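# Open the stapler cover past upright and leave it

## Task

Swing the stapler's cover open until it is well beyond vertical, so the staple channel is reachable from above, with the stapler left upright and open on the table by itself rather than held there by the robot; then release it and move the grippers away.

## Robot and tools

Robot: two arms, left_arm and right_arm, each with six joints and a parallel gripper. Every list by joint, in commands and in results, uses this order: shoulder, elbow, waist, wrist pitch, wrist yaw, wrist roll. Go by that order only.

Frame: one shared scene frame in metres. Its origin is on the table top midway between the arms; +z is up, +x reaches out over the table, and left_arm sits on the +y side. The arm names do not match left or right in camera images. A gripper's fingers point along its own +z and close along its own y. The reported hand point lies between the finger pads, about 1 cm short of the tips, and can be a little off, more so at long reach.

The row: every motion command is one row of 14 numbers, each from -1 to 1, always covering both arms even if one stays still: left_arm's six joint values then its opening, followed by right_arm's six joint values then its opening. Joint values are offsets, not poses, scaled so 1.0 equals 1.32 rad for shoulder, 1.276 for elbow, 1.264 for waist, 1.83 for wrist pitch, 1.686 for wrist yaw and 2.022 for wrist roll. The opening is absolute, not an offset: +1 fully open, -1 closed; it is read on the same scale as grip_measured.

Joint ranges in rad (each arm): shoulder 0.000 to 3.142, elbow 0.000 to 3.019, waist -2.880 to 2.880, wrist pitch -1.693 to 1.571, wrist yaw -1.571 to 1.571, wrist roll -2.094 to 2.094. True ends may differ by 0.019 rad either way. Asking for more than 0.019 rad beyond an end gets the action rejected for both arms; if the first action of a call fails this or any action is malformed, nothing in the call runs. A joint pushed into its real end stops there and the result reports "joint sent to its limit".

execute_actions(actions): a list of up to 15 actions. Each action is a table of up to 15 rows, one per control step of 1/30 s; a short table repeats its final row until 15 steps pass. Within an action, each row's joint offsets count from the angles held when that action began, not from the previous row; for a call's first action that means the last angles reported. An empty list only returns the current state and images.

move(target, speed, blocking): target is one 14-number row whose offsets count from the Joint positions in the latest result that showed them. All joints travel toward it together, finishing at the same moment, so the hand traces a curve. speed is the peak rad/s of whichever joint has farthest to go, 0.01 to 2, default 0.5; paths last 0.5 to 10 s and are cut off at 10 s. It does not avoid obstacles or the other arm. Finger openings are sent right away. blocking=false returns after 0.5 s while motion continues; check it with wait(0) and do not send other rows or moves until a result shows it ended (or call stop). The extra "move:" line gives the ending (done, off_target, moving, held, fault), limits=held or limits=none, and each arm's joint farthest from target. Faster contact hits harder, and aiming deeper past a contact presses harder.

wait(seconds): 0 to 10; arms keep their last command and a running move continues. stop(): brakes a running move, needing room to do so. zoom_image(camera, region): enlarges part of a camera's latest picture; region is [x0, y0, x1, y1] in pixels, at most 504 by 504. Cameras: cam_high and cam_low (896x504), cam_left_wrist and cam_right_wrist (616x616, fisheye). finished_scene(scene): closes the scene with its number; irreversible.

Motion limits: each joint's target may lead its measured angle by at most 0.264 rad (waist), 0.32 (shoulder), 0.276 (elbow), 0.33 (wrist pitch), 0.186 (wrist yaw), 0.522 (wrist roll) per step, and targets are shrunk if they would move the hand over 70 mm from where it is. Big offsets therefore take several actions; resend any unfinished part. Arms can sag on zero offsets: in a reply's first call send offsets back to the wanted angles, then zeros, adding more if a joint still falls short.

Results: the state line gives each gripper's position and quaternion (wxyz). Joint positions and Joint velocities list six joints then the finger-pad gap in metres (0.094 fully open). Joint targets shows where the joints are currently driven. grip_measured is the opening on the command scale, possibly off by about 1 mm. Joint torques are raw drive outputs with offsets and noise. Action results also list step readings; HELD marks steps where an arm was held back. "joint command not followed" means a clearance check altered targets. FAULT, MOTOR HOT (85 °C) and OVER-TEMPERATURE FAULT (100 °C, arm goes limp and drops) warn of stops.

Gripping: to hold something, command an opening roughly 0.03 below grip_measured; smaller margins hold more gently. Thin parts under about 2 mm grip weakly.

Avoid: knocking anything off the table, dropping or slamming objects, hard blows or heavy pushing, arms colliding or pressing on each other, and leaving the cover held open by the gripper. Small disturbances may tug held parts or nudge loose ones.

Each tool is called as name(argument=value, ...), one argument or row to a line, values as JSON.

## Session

execute_actions(
  actions=[],
)

Scene clock: 0.00 s.
left_arm: end_effector_position=(+0.5178, +0.3894, +0.2310) grip_measured=+1.000 end_effector_quat_wxyz=(-0.001, +0.442, +0.896, -0.048) | right_arm: end_effector_position=(+0.5389, +0.1723, +0.2147) grip_measured=+1.000 end_effector_quat_wxyz=(+0.732, -0.670, -0.069, +0.100)
Joint names: [shoulder, elbow, waist, wrist pitch, wrist yaw, wrist roll]
Joint positions: left_arm=[ 1.833  1.826  0.069 -1.616  0.08   1.031  0.094] | right_arm=[ 2.221  1.632  0.394  0.875 -1.241 -1.267  0.094]
Joint velocities: left_arm=[-0.005  0.022 -0.005  0.002 -0.051  0.022  0.   ] | right_arm=[-0.024 -0.002 -0.005  0.007  0.007  0.022  0.   ]
Joint torques (N m, as the arm reports them, + toward a larger angle): no reading
Joint targets: left_arm=[1.825 1.857 0.069 -1.616 0.080 1.031] | right_arm=[2.235 1.650 0.394 0.877 -1.241 -1.268]
camera_calibration (this result's frames):
cam_left_wrist: T_world_to_cam=[[-0.793231, -0.60298, 0.0848469, 0.622914], [-0.46543, 0.69024, 0.554025, -0.147031], [-0.392631, 0.39998, -0.828165, 0.362398], [0, 0, 0, 1]] pos_world=[0.567971, 0.332139, 0.328731]
cam_right_wrist: T_world_to_cam=[[0.0452459, -0.0836512, 0.995467, -0.223187], [0.922944, -0.377813, -0.073698, -0.413414], [0.382266, 0.922095, 0.0601108, -0.256245], [0, 0, 0, 1]] pos_world=[0.48961, 0.0614193, 0.20711]

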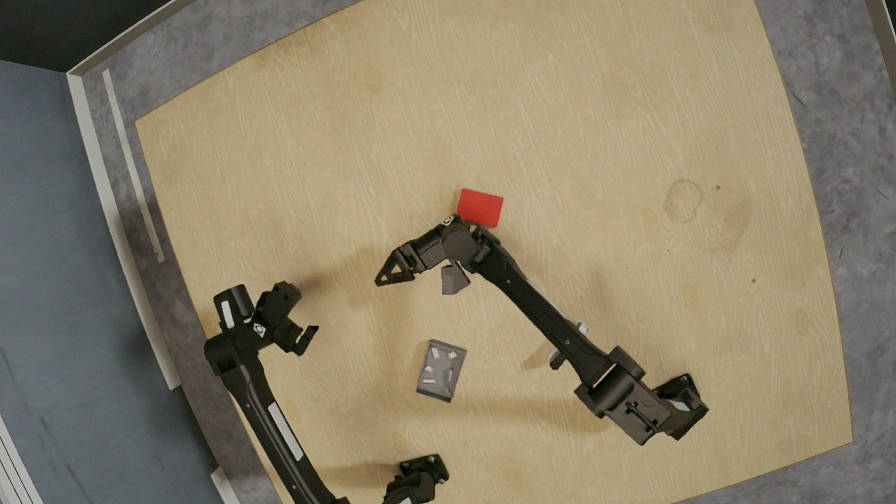

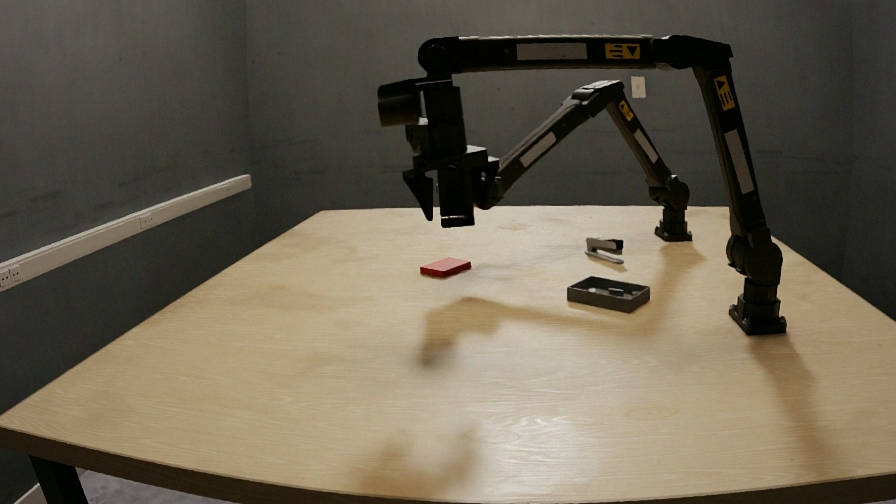

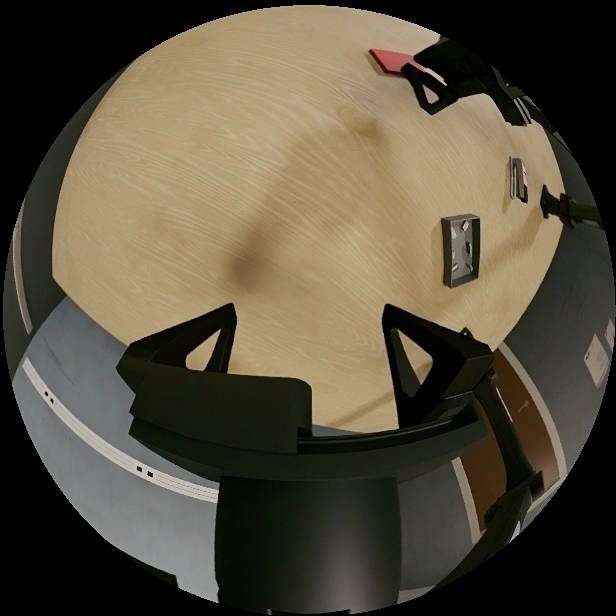

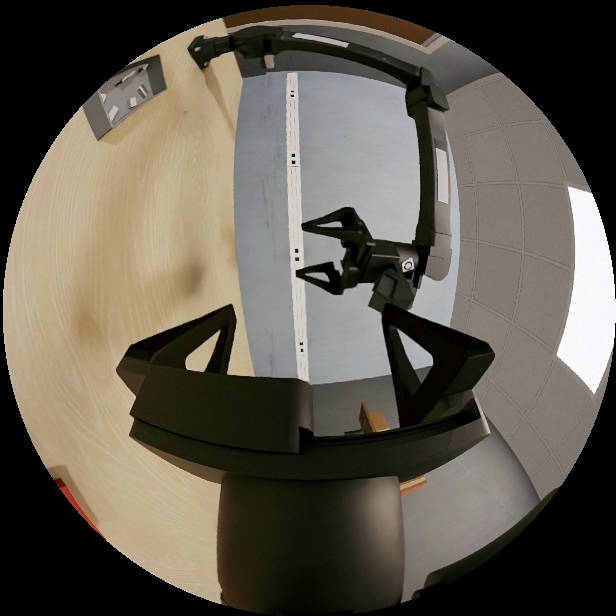

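zoom_image(
  camera="cam_low",
  region=[550, 215, 670, 285],
)

zoom_image(
  camera="cam_high",
  region=[510, 290, 630, 400],
)

zoom_image(
  camera="cam_left_wrist",
  region=[470, 130, 570, 230],
)

Region (550, 215, 670, 285) of cam_low's 896x504 image, scaled by 4.200, with more detail than that image has; it fills the top 294 rows of this view, and the rest is white.

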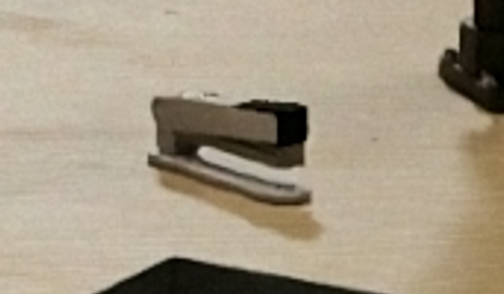

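Region (510, 290, 630, 400) of cam_high's 896x504 image, scaled by 4.200, with more detail than that image has; it fills the top 462 rows of this view, and the rest is white.

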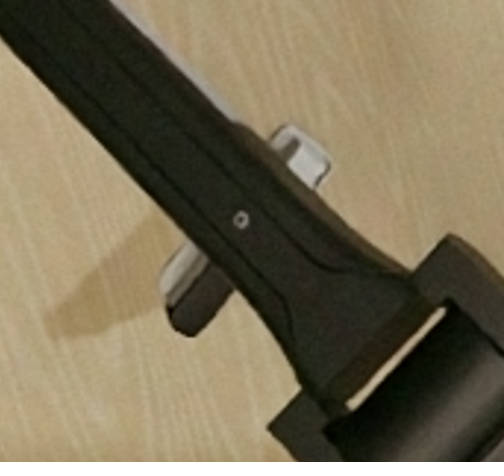

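Region (470, 130, 570, 230) of cam_left_wrist's 616x616 image, scaled by 5.040, with more detail than that image has.

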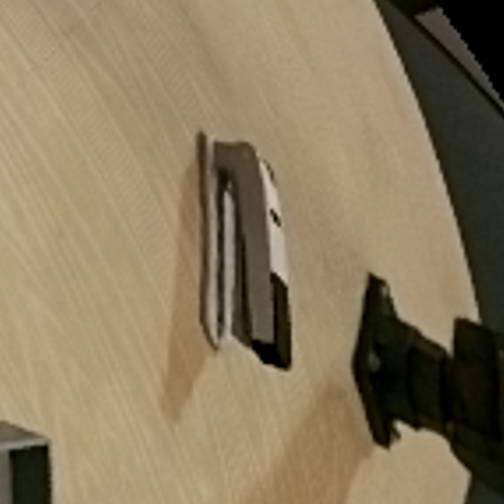

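move(
  target=[-0.4417,-0.9608,-0.2136,0.9836,-0.3543,-0.6427,0.3, -0.712,-0.6176,0.0324,-0.9836,0.538,0.989,0.3],
  speed=0.8,
)

Scene clock: 87.83 s.
left_arm: end_effector_position=(+0.4427, +0.3562, +0.1722) grip_measured=+0.302 end_effector_quat_wxyz=(+0.529, -0.176, +0.822, +0.115) | right_arm: end_effector_position=(+0.2723, -0.1038, +0.1205) grip_measured=+0.302 end_effector_quat_wxyz=(-0.018, +0.049, +0.979, +0.197)
Joint names: [shoulder, elbow, waist, wrist pitch, wrist yaw, wrist roll]
Joint positions: left_arm=[ 1.261  0.605 -0.189  0.16  -0.515 -0.257  0.061] | right_arm=[ 1.286  0.849  0.426 -0.918 -0.337  0.724  0.061]
Joint velocities: left_arm=[ 0.005 -0.007 -0.005  0.007 -0.051  0.022 -0.   ] | right_arm=[ 0.005 -0.012 -0.015  0.012  0.007  0.022 -0.   ]
Joint torques (N m, as the arm reports them, + toward a larger angle): left_arm=[-9.38  7.08 -0.16  2.28 -0.31 -0.04] | right_arm=[-11.27   9.08   1.42   0.4   -0.08   0.11]
Joint targets: left_arm=[1.250 0.600 -0.201 0.183 -0.518 -0.269] | right_arm=[1.282 0.844 0.435 -0.925 -0.334 0.733]
move: off_target (left_arm); limits=none; left_arm: farthest joint: the wrist pitch, 0.024 radians from its target (1.800 radians at the start); right_arm: farthest joint: the waist, 0.009 radians from its target (0.041 radians at the start)
camera_calibration (this result's frames):
cam_left_wrist: T_world_to_cam=[[0.411574, -0.911356, -0.00608586, 0.140405], [-0.795559, -0.356006, -0.490251, 0.572213], [0.444627, 0.206616, -0.87156, 0.00323038], [0, 0, 0, 1]] pos_world=[0.396005, 0.331003, 0.284198]
cam_right_wrist: T_world_to_cam=[[-0.0940216, -0.918585, -0.383877, -0.0229335], [-0.79499, -0.162833, 0.584359, 0.132173], [-0.599292, 0.360121, -0.714956, 0.408211], [0, 0, 0, 1]] pos_world=[0.347558, -0.14655, 0.205813]

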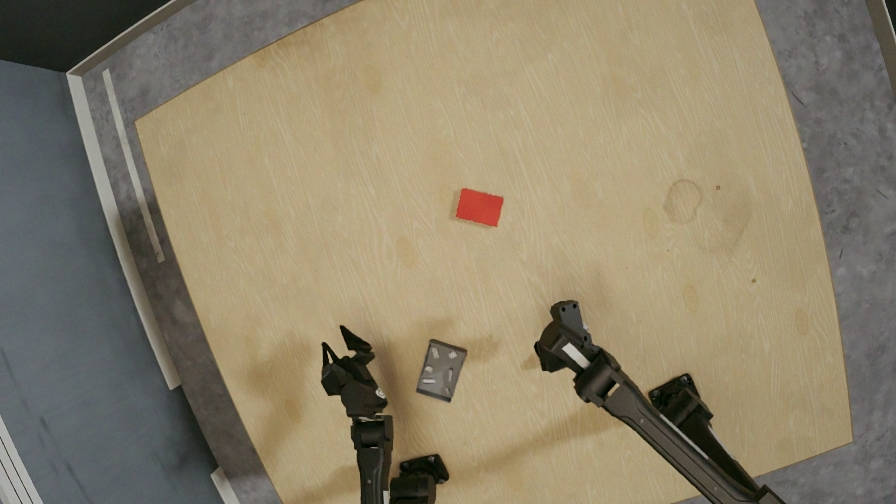

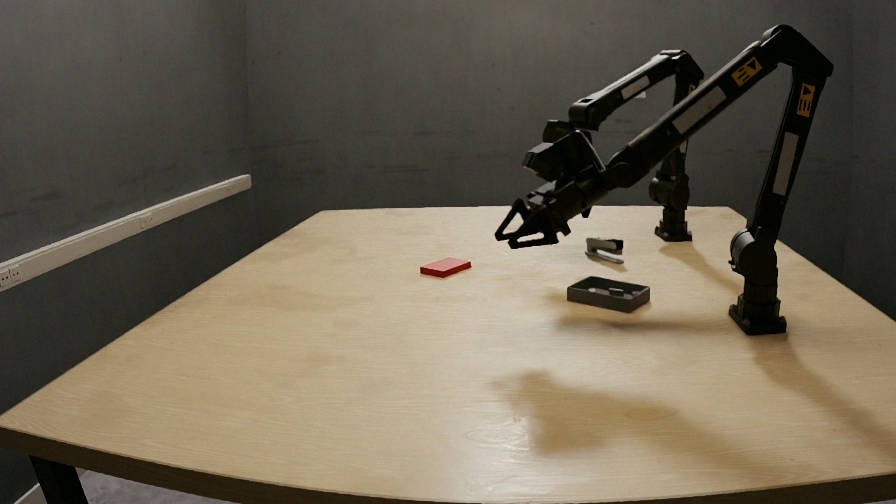

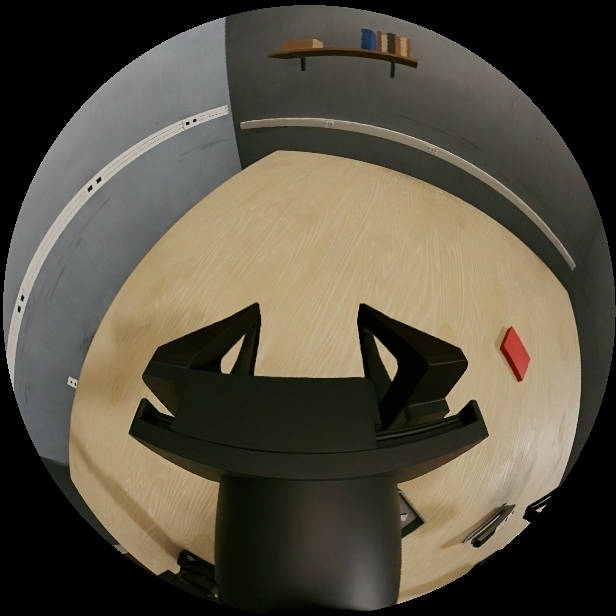

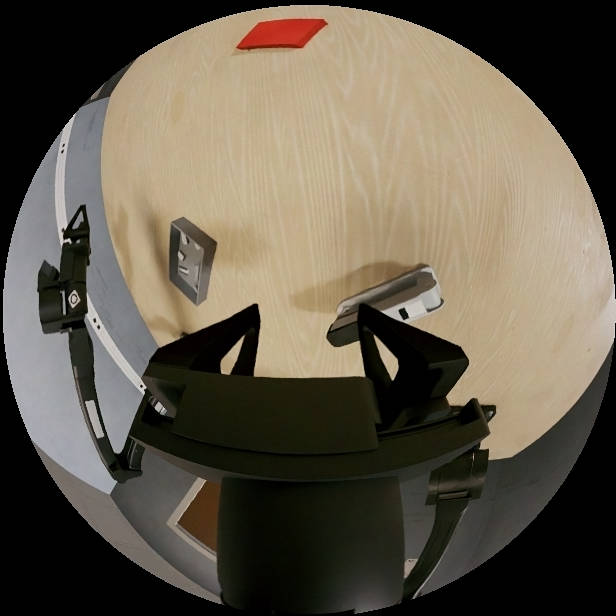

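move(
  target=[0.0889,-0.1952,-0.9911,0.2009,-0.003,-0.0117,0.3, -0.003,-0.004,0.007,-0.153,-0.007,0.3373,0.3],
  speed=0.6,
)

Scene clock: 96.80 s.
left_arm: end_effector_position=(+0.1202, -0.0503, +0.0834) grip_measured=+0.302 end_effector_quat_wxyz=(+0.494, +0.335, +0.774, -0.214) | right_arm: end_effector_position=(+0.2184, -0.1380, +0.1159) grip_measured=+0.302 end_effector_quat_wxyz=(-0.159, +0.392, +0.903, +0.071)
Joint names: [shoulder, elbow, waist, wrist pitch, wrist yaw, wrist roll]
Joint positions: left_arm=[ 1.373  0.363 -1.439  0.504 -0.518 -0.269  0.061] | right_arm=[ 1.286  0.849  0.426 -1.19  -0.346  1.398  0.061]
Joint velocities: left_arm=[-0.005  0.002 -0.005 -0.002 -0.022 -0.051  0.   ] | right_arm=[-0.015  0.017 -0.005 -0.017 -0.11  -0.037 -0.   ]
Joint torques (N m, as the arm reports them, + toward a larger angle): left_arm=[-6.64  4.85  0.47  2.27 -0.31 -0.03] | right_arm=[-10.44   8.5    1.37  -0.15  -0.37   0.14]
Joint targets: left_arm=[1.379 0.356 -1.441 0.528 -0.520 -0.281] | right_arm=[1.282 0.844 0.435 -1.197 -0.349 1.406]
move: off_target (left_arm); limits=none; left_arm: farthest joint: the wrist pitch, 0.023 radians from its target (0.368 radians at the start); right_arm: farthest joint: the waist, 0.009 radians from its target (0.009 radians at the start)
camera_calibration (this result's frames):
cam_left_wrist: T_world_to_cam=[[-0.729626, -0.683846, -0.00119759, 0.050374], [-0.597895, 0.638769, -0.484249, 0.153154], [0.331916, -0.352604, -0.87493, 0.138933], [0, 0, 0, 1]] pos_world=[0.0822099, -0.0143935, 0.195781]
cam_right_wrist: T_world_to_cam=[[-0.725831, -0.687854, -0.00513372, 0.0647422], [-0.386002, 0.401113, 0.83073, 0.0463866], [-0.569362, 0.60495, -0.556653, 0.393914], [0, 0, 0, 1]] pos_world=[0.289177, -0.212371, 0.181071]

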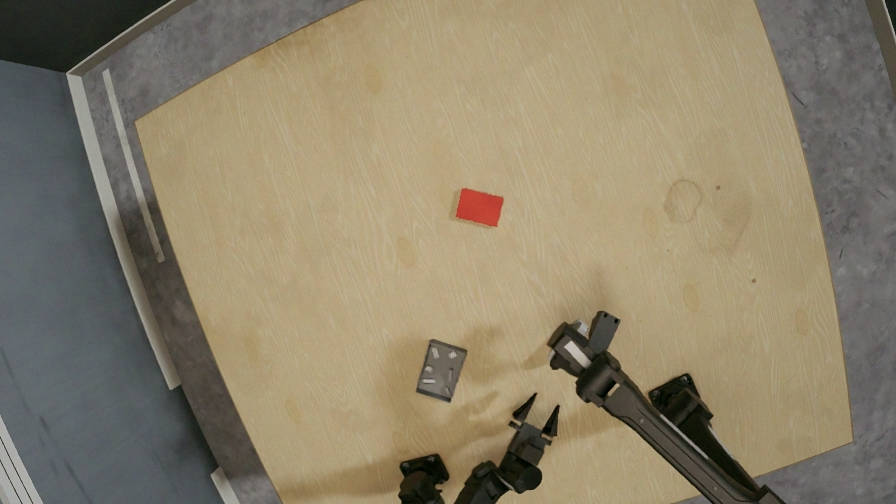

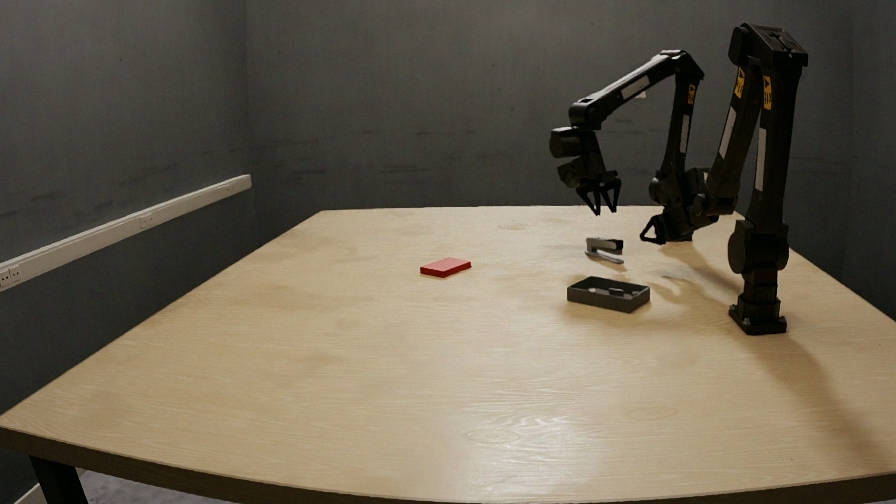

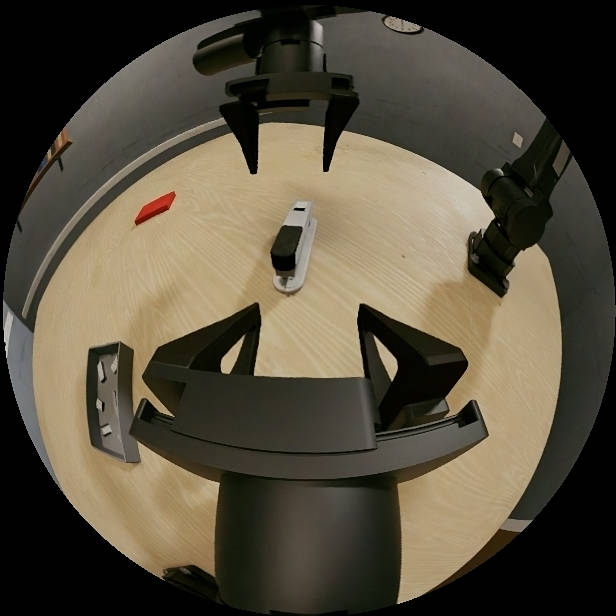

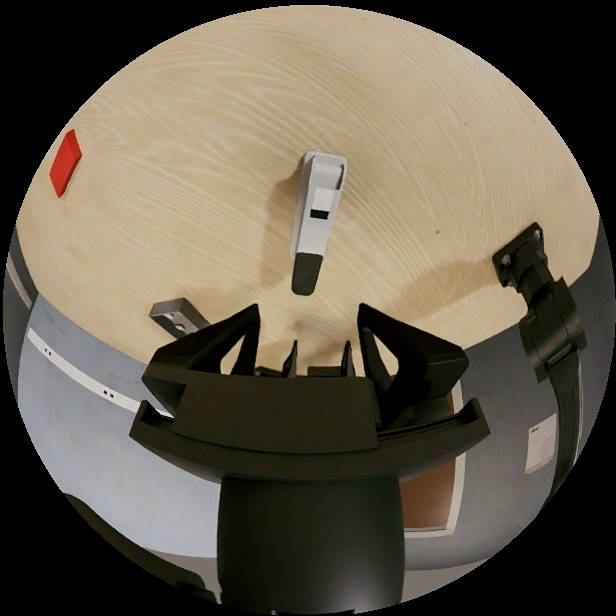

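zoom_image(
  camera="cam_right_wrist",
  region=[240, 140, 400, 310],
)

zoom_image(
  camera="cam_left_wrist",
  region=[240, 190, 360, 310],
)

Region (240, 140, 400, 310) of cam_right_wrist's 616x616 image, scaled by 2.965, with more detail than that image has; it fills the left 474 columns of this view, and the rest is white.

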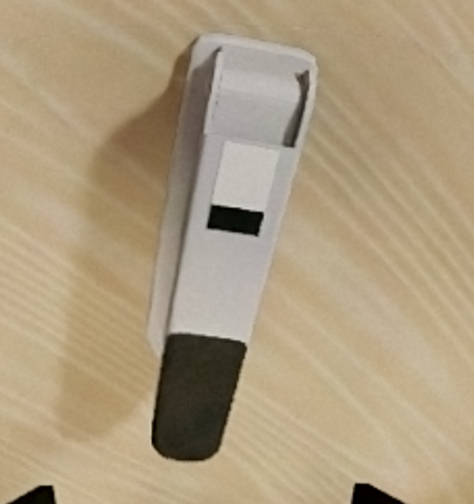

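Region (240, 190, 360, 310) of cam_left_wrist's 616x616 image, scaled by 4.200, with more detail than that image has.

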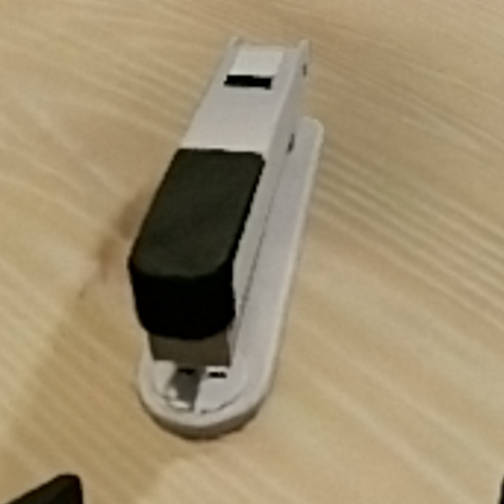

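move(
  target=[0.2072,0.0643,0.1804,0.1643,0.1967,0.0945,0.3, -0.002,-0.066,0.012,0.0777,-0.0035,0.0863,0.1],
  speed=0.3,
)

Scene clock: 169.23 s.
left_arm: end_effector_position=(+0.1711, -0.0722, +0.0354) grip_measured=+0.302 end_effector_quat_wxyz=(+0.472, +0.394, +0.749, -0.247) | right_arm: end_effector_position=(+0.2169, -0.1361, +0.0898) grip_measured=+0.102 end_effector_quat_wxyz=(-0.153, +0.459, +0.871, +0.082)
Joint names: [shoulder, elbow, waist, wrist pitch, wrist yaw, wrist roll]
Joint positions: left_arm=[ 1.644  0.408 -1.22   0.78  -0.189 -0.09   0.061] | right_arm=[ 1.286  0.773  0.432 -1.056 -0.348  1.563  0.052]
Joint velocities: left_arm=[-0.005  0.002 -0.005  0.012 -0.007 -0.007 -0.   ] | right_arm=[ 0.034  0.012  0.024 -0.017 -0.007 -0.007  0.   ]
Joint torques (N m, as the arm reports them, + toward a larger angle): left_arm=[-9.68  6.52  1.33  2.33  0.03  0.18] | right_arm=[-9.96  7.99  1.37  0.55 -0.37  0.14]
Joint targets: left_arm=[1.647 0.445 -1.211 0.805 -0.187 -0.078] | right_arm=[1.284 0.764 0.441 -1.047 -0.352 1.572]
move: off_target (left_arm); limits=none; left_arm: farthest joint: the elbow, 0.037 radians from its target (0.082 radians at the start); right_arm: farthest joint: the waist, 0.009 radians from its target (0.015 radians at the start)
camera_calibration (this result's frames):
cam_left_wrist: T_world_to_cam=[[-0.824177, -0.566317, -0.00415866, 0.0972354], [-0.497313, 0.727228, -0.473096, 0.163111], [0.270946, -0.387847, -0.881001, 0.0803752], [0, 0, 0, 1]] pos_world=[0.139479, -0.0323798, 0.148382]
cam_right_wrist: T_world_to_cam=[[-0.820209, -0.572036, -0.00563058, 0.101057], [-0.323083, 0.455082, 0.82977, 0.0605068], [-0.472096, 0.682404, -0.558077, 0.366894], [0, 0, 0, 1]] pos_world=[0.275646, -0.220097, 0.155117]

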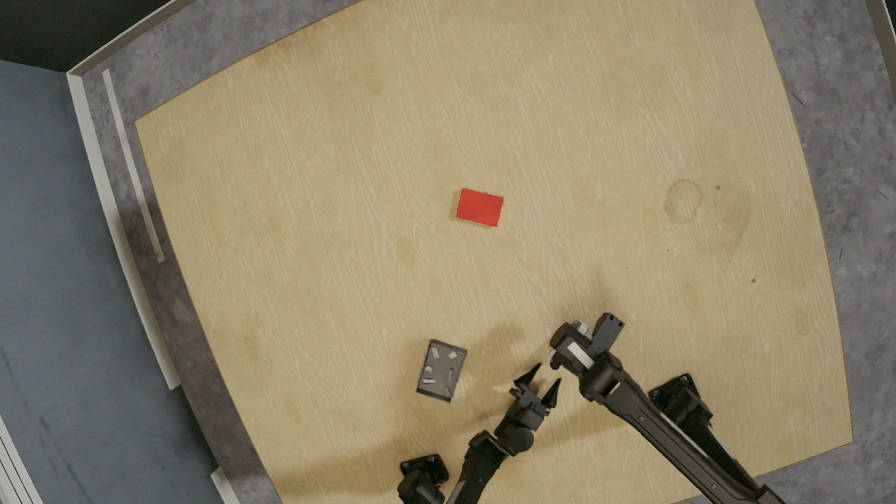

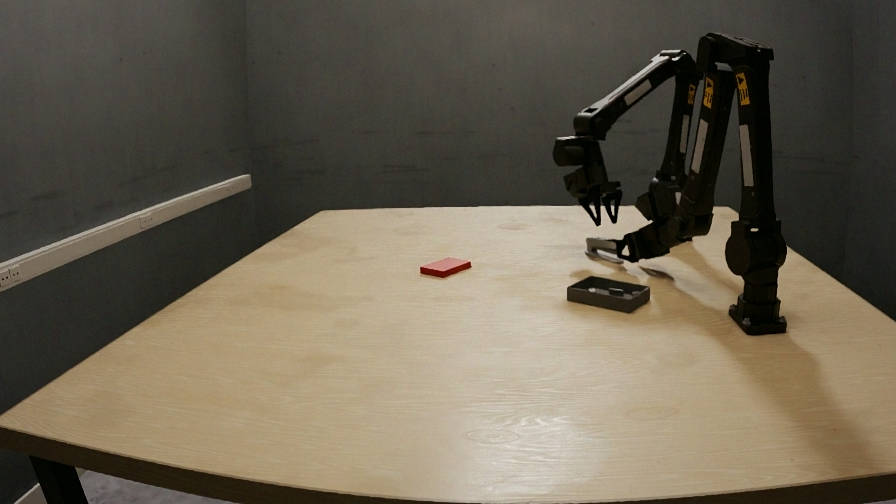

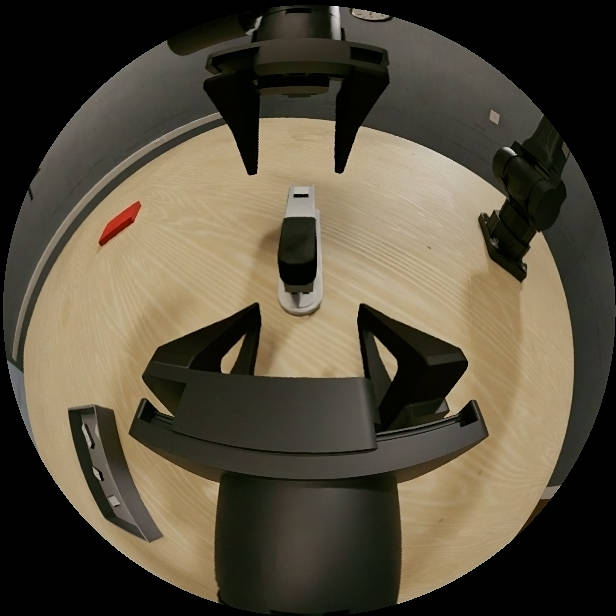

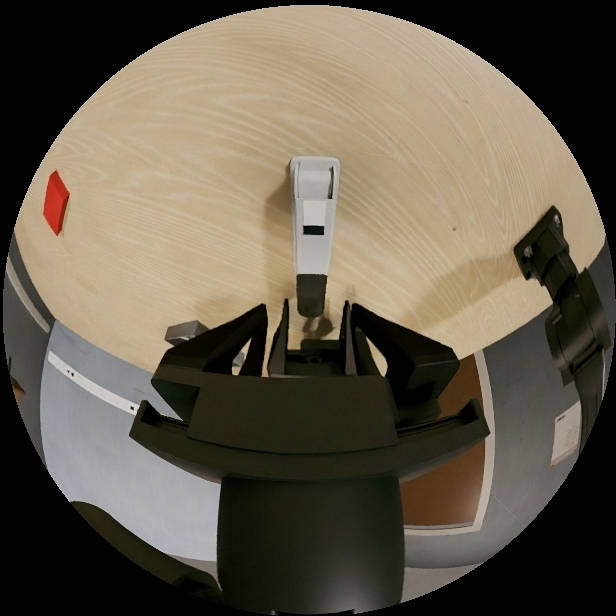

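zoom_image(
  camera="cam_left_wrist",
  region=[240, 170, 380, 330],
)

zoom_image(
  camera="cam_right_wrist",
  region=[240, 140, 380, 340],
)

Region (240, 170, 380, 330) of cam_left_wrist's 616x616 image, scaled by 3.150, with more detail than that image has; it fills the left 441 columns of this view, and the rest is white.

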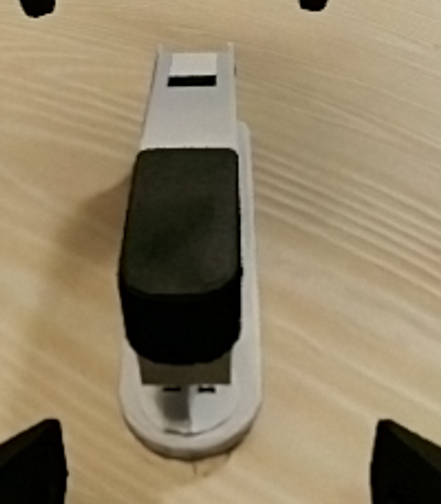

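Region (240, 140, 380, 340) of cam_right_wrist's 616x616 image, scaled by 2.520, with more detail than that image has; it fills the left 353 columns of this view, and the rest is white.

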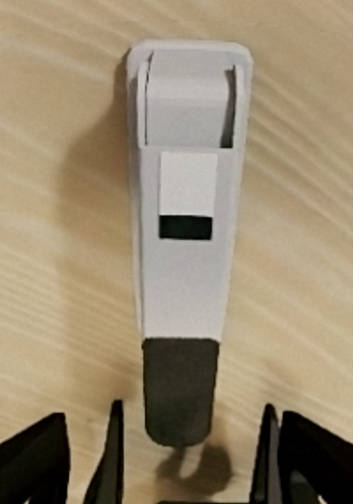

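move(
  target=[0.1082,0.1105,0.0385,0.0413,0.019,0.0134,0.3, -0.0015,-0.007,0.007,0.005,-0.0024,0.0045,0.1],
  speed=0.15,
)

Scene clock: 191.77 s.
left_arm: end_effector_position=(+0.1992, -0.1049, +0.0189) grip_measured=+0.302 end_effector_quat_wxyz=(+0.478, +0.390, +0.746, -0.251) | right_arm: end_effector_position=(+0.2168, -0.1361, +0.0898) grip_measured=+0.102 end_effector_quat_wxyz=(-0.153, +0.459, +0.871, +0.082)
Joint names: [shoulder, elbow, waist, wrist pitch, wrist yaw, wrist roll]
Joint positions: left_arm=[ 1.783  0.516 -1.183  0.832 -0.159 -0.075  0.061] | right_arm=[ 1.286  0.773  0.432 -1.056 -0.349  1.564  0.052]
Joint velocities: left_arm=[ 0.005 -0.002 -0.005 -0.007  0.037  0.007 -0.   ] | right_arm=[-0.005 -0.017 -0.015 -0.017  0.007  0.037  0.   ]
Joint torques (N m, as the arm reports them, + toward a larger angle): left_arm=[-11.48   6.04   1.34   2.38   0.04   0.16] | right_arm=[-9.96  7.92  1.36  0.57 -0.37  0.13]
Joint targets: left_arm=[1.787 0.550 -1.171 0.856 -0.157 -0.063] | right_arm=[1.284 0.764 0.441 -1.047 -0.352 1.572]
move: off_target (left_arm); limits=none; left_arm: farthest joint: the elbow, 0.033 radians from its target (0.141 radians at the start); right_arm: farthest joint: the waist, 0.009 radians from its target (0.009 radians at the start)
camera_calibration (this result's frames):
cam_left_wrist: T_world_to_cam=[[-0.822285, -0.569073, -0.00153402, 0.101064], [-0.495984, 0.717991, -0.488353, 0.192049], [0.27901, -0.400805, -0.872645, 0.0424305], [0, 0, 0, 1]] pos_world=[0.166518, -0.0633705, 0.13097]
cam_right_wrist: T_world_to_cam=[[-0.820621, -0.571447, -0.0053755, 0.101205], [-0.3224, 0.455172, 0.829986, 0.0602985], [-0.471847, 0.682837, -0.557758, 0.366831], [0, 0, 0, 1]] pos_world=[0.275579, -0.220099, 0.1551]

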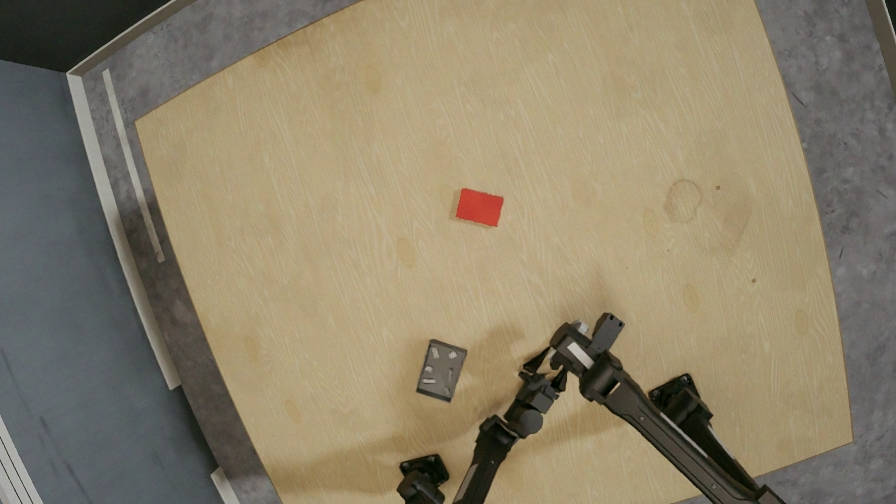

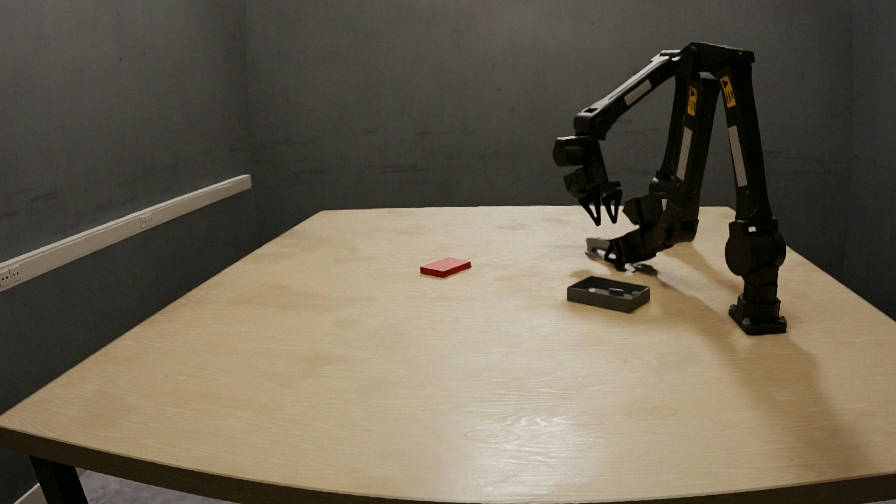

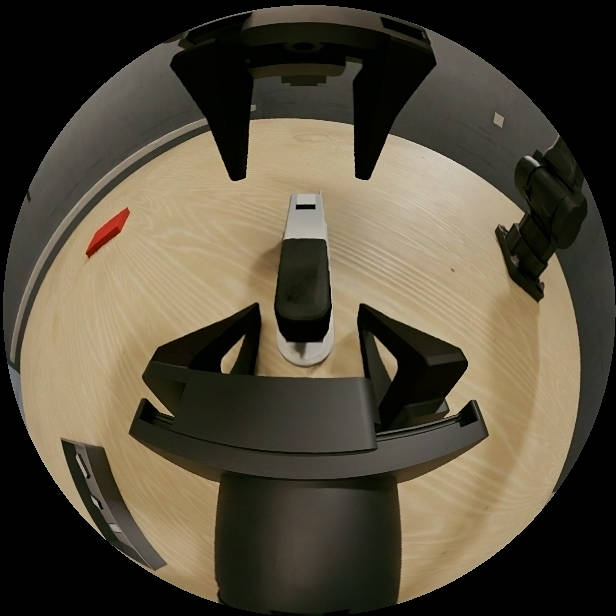

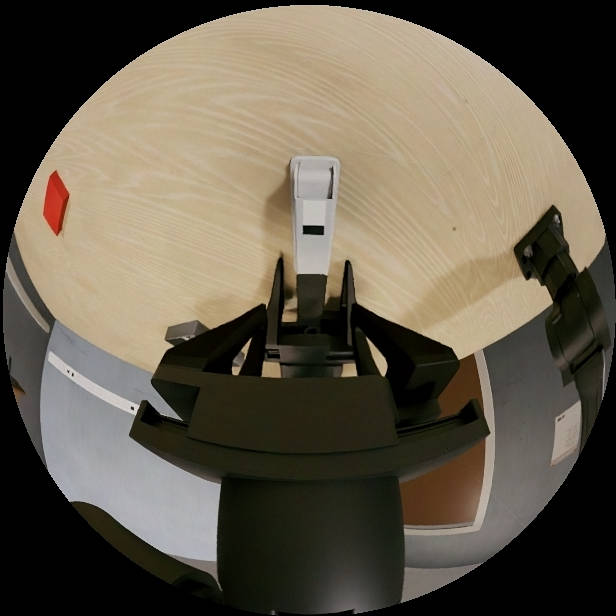

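execute_actions(
  actions=[
    [[0.0053,0.0266,0.0134,0.0131,0.0012,0.006,0.25, -0.0015,-0.007,0.007,0.005,-0.002,0.004,0.1],[0.0053,0.0266,0.0134,0.0131,0.0012,0.006,0.2, -0.0015,-0.007,0.007,0.005,-0.002,0.004,0.1],[0.0053,0.0266,0.0134,0.0131,0.0012,0.006,0.15, -0.0015,-0.007,0.007,0.005,-0.002,0.004,0.1],[0.0053,0.0266,0.0134,0.0131,0.0012,0.006,0.1, -0.0015,-0.007,0.007,0.005,-0.002,0.004,0.1],[0.0053,0.0266,0.0134,0.0131,0.0012,0.006,0.05, -0.0015,-0.007,0.007,0.005,-0.002,0.004,0.1],[0.0053,0.0266,0.0134,0.0131,0.0012,0.006,0.0, -0.0015,-0.007,0.007,0.005,-0.002,0.004,0.1],[0.0053,0.0266,0.0134,0.0131,0.0012,0.006,-0.05, -0.0015,-0.007,0.007,0.005,-0.002,0.004,0.1],[0.0053,0.0266,0.0134,0.0131,0.0012,0.006,-0.1, -0.0015,-0.007,0.007,0.005,-0.002,0.004,0.1],[0.0053,0.0266,0.0134,0.0131,0.0012,0.006,-0.15, -0.0015,-0.007,0.007,0.005,-0.002,0.004,0.1],[0.0053,0.0266,0.0134,0.0131,0.0012,0.006,-0.19, -0.0015,-0.007,0.007,0.005,-0.002,0.004,0.1],[0.0053,0.0266,0.0134,0.0131,0.0012,0.006,-0.22, -0.0015,-0.007,0.007,0.005,-0.002,0.004,0.1],[0.0053,0.0266,0.0134,0.0131,0.0012,0.006,-0.245, -0.0015,-0.007,0.007,0.005,-0.002,0.004,0.1],[0.0053,0.0266,0.0134,0.0131,0.0012,0.006,-0.265, -0.0015,-0.007,0.007,0.005,-0.002,0.004,0.1],[0.0053,0.0266,0.0134,0.0131,0.0012,0.006,-0.285, -0.0015,-0.007,0.007,0.005,-0.002,0.004,0.1],[0.0053,0.0266,0.0134,0.0131,0.0012,0.006,-0.31, -0.0015,-0.007,0.007,0.005,-0.002,0.004,0.1]],
  ],
)

Scene clock: 201.87 s.
left_arm: end_effector_position=(+0.2013, -0.1038, +0.0189) grip_measured=-0.290 end_effector_quat_wxyz=(+0.479, +0.389, +0.746, -0.250) | right_arm: end_effector_position=(+0.2168, -0.1361, +0.0898) grip_measured=+0.102 end_effector_quat_wxyz=(-0.153, +0.459, +0.871, +0.082)
Joint names: [shoulder, elbow, waist, wrist pitch, wrist yaw, wrist roll]
Joint positions: left_arm=[ 1.783  0.516 -1.178  0.832 -0.159 -0.074  0.033] | right_arm=[ 1.286  0.773  0.432 -1.056 -0.349  1.565  0.052]
Joint velocities: left_arm=[-0.005  0.012 -0.015 -0.002  0.007 -0.022 -0.018] | right_arm=[-0.015 -0.007  0.005 -0.012  0.007 -0.066  0.001]
Joint torques (N m, as the arm reports them, + toward a larger angle): left_arm=[-10.54   6.17   1.26   2.35   0.03   0.18] | right_arm=[-9.97  7.92  1.36  0.57 -0.37  0.12]
Joint targets: left_arm=[1.790 0.550 -1.166 0.856 -0.157 -0.063] | right_arm=[1.284 0.764 0.441 -1.047 -0.352 1.573]
Step readings (joint positions):
0: left_arm=[1.783 0.516 -1.183 0.832 -0.159 -0.074] | right_arm=[1.286 0.773 0.432 -1.056 -0.349 1.565]
1: left_arm=[1.783 0.516 -1.183 0.832 -0.159 -0.074] | right_arm=[1.286 0.773 0.432 -1.056 -0.349 1.565]
2: left_arm=[1.783 0.516 -1.183 0.832 -0.159 -0.074] | right_arm=[1.286 0.773 0.432 -1.056 -0.349 1.565]
4: left_arm=[1.783 0.516 -1.181 0.832 -0.159 -0.074] | right_arm=[1.286 0.773 0.432 -1.056 -0.349 1.565]
8: left_arm=[1.783 0.516 -1.179 0.832 -0.159 -0.074] | right_arm=[1.286 0.773 0.432 -1.056 -0.349 1.565]
15: Joint positions above
camera_calibration (this result's frames):
cam_left_wrist: T_world_to_cam=[[-0.819923, -0.572469, -0.00241601, 0.102668], [-0.498604, 0.716191, -0.488328, 0.192644], [0.281283, -0.399187, -0.872657, 0.0419892], [0, 0, 0, 1]] pos_world=[0.168423, -0.0624341, 0.130964]
cam_right_wrist: T_world_to_cam=[[-0.820826, -0.571154, -0.00524513, 0.101278], [-0.322147, 0.455347, 0.829988, 0.0602674], [-0.471662, 0.682966, -0.557757, 0.366809], [0, 0, 0, 1]] pos_world=[0.275556, -0.220115, 0.1551]

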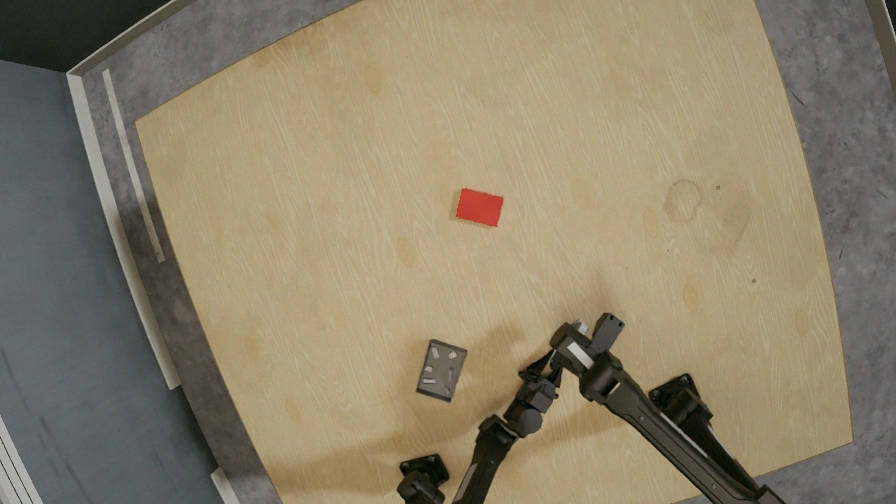

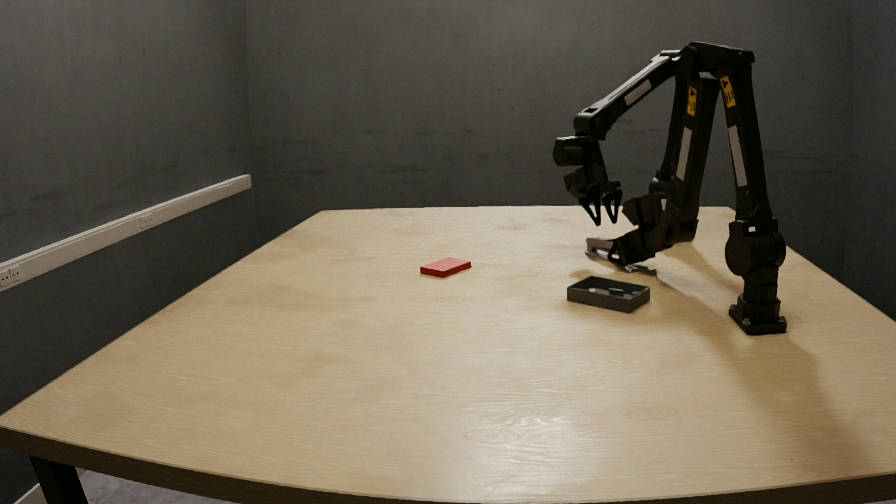

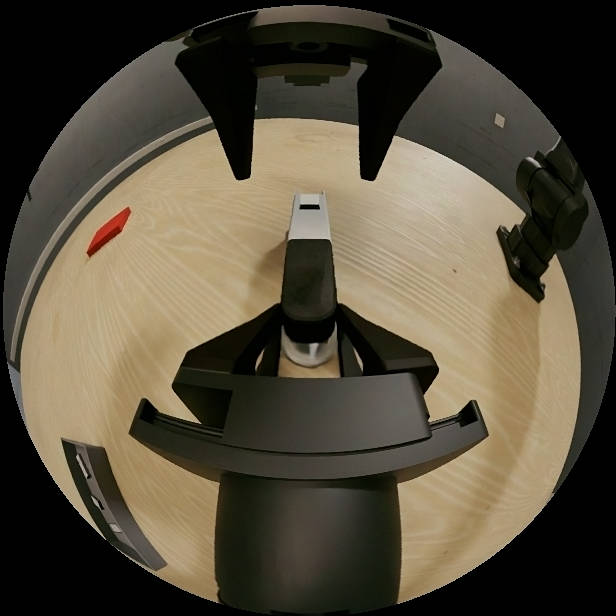

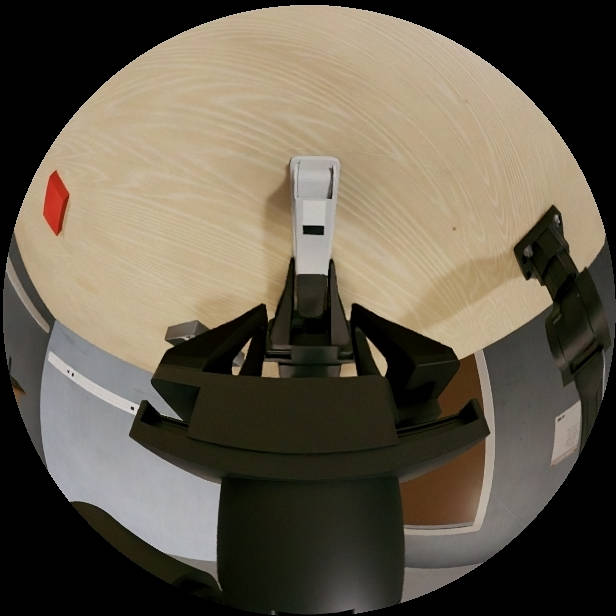

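move(
  target=[0.0053,0.0266,0.0095,0.0131,0.0012,0.0054,-0.33, 0.0659,-0.0541,0.0422,0.084,-0.0018,0.027,0.1],
  speed=0.15,
)

Scene clock: 210.77 s.
left_arm: end_effector_position=(+0.2013, -0.1038, +0.0189) grip_measured=-0.312 end_effector_quat_wxyz=(+0.479, +0.389, +0.746, -0.250) | right_arm: end_effector_position=(+0.2088, -0.1244, +0.0507) grip_measured=+0.102 end_effector_quat_wxyz=(-0.153, +0.458, +0.872, +0.083)
Joint names: [shoulder, elbow, waist, wrist pitch, wrist yaw, wrist roll]
Joint positions: left_arm=[ 1.783  0.516 -1.178  0.832 -0.159 -0.074  0.032] | right_arm=[ 1.353  0.711  0.477 -0.911 -0.349  1.61   0.052]
Joint velocities: left_arm=[-0.034 -0.002 -0.024  0.007 -0.022 -0.022  0.001] | right_arm=[ 0.005 -0.002  0.015  0.002 -0.081 -0.007  0.   ]
Joint torques (N m, as the arm reports them, + toward a larger angle): left_arm=[-11.37   6.11   1.71   2.37   0.04   0.18] | right_arm=[-8.51  7.39  1.29  0.59 -0.36  0.1 ]
Joint targets: left_arm=[1.790 0.550 -1.166 0.856 -0.157 -0.063] | right_arm=[1.373 0.704 0.485 -0.902 -0.352 1.619]
move: off_target (left_arm); limits=none; left_arm: farthest joint: the elbow, 0.034 radians from its target (0.034 radians at the start); right_arm: farthest joint: the shoulder, 0.020 radians from its target (0.087 radians at the start)
camera_calibration (this result's frames):
cam_left_wrist: T_world_to_cam=[[-0.819923, -0.572469, -0.00241601, 0.102668], [-0.498604, 0.716191, -0.488328, 0.192644], [0.281283, -0.399187, -0.872657, 0.0419892], [0, 0, 0, 1]] pos_world=[0.168423, -0.0624341, 0.130964]
cam_right_wrist: T_world_to_cam=[[-0.819681, -0.572785, -0.00637781, 0.100772], [-0.323633, 0.453888, 0.830209, 0.0848995], [-0.472637, 0.682571, -0.557415, 0.333388], [0, 0, 0, 1]] pos_world=[0.267649, -0.208375, 0.115994]

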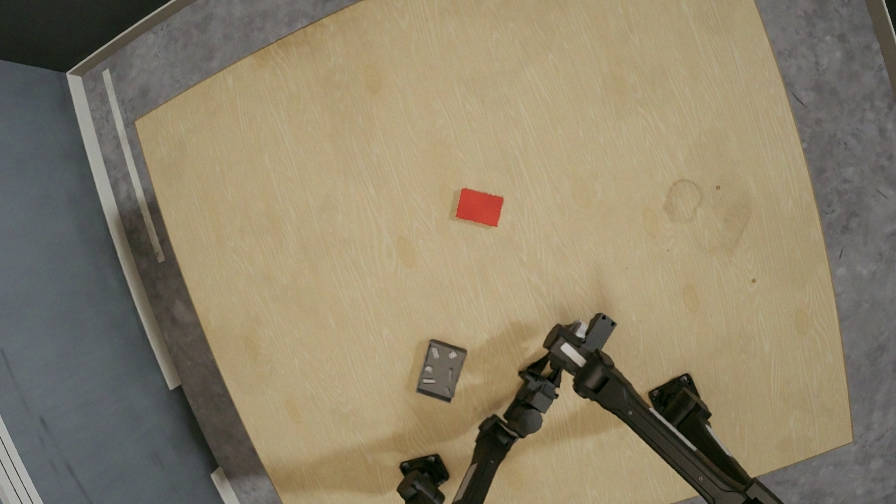

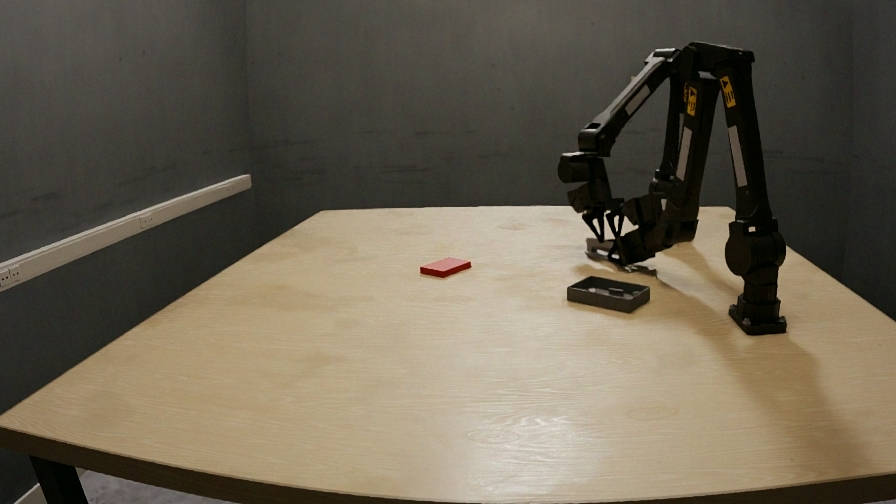

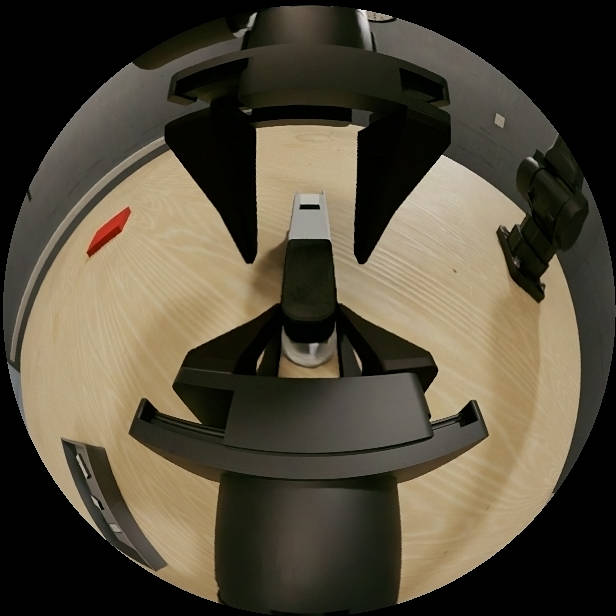

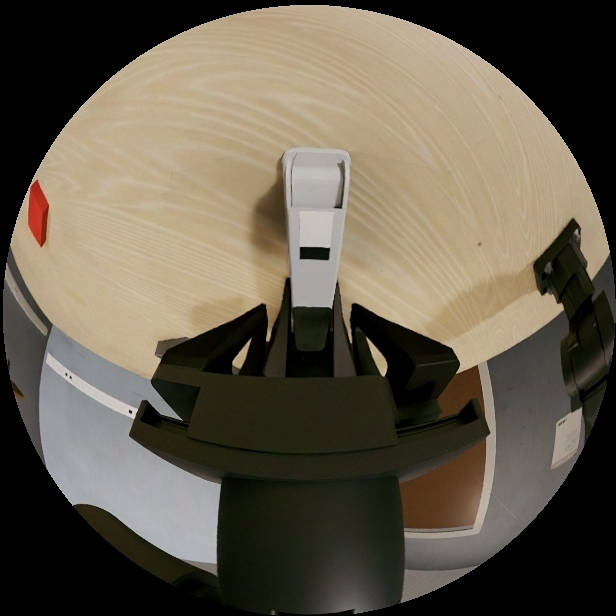

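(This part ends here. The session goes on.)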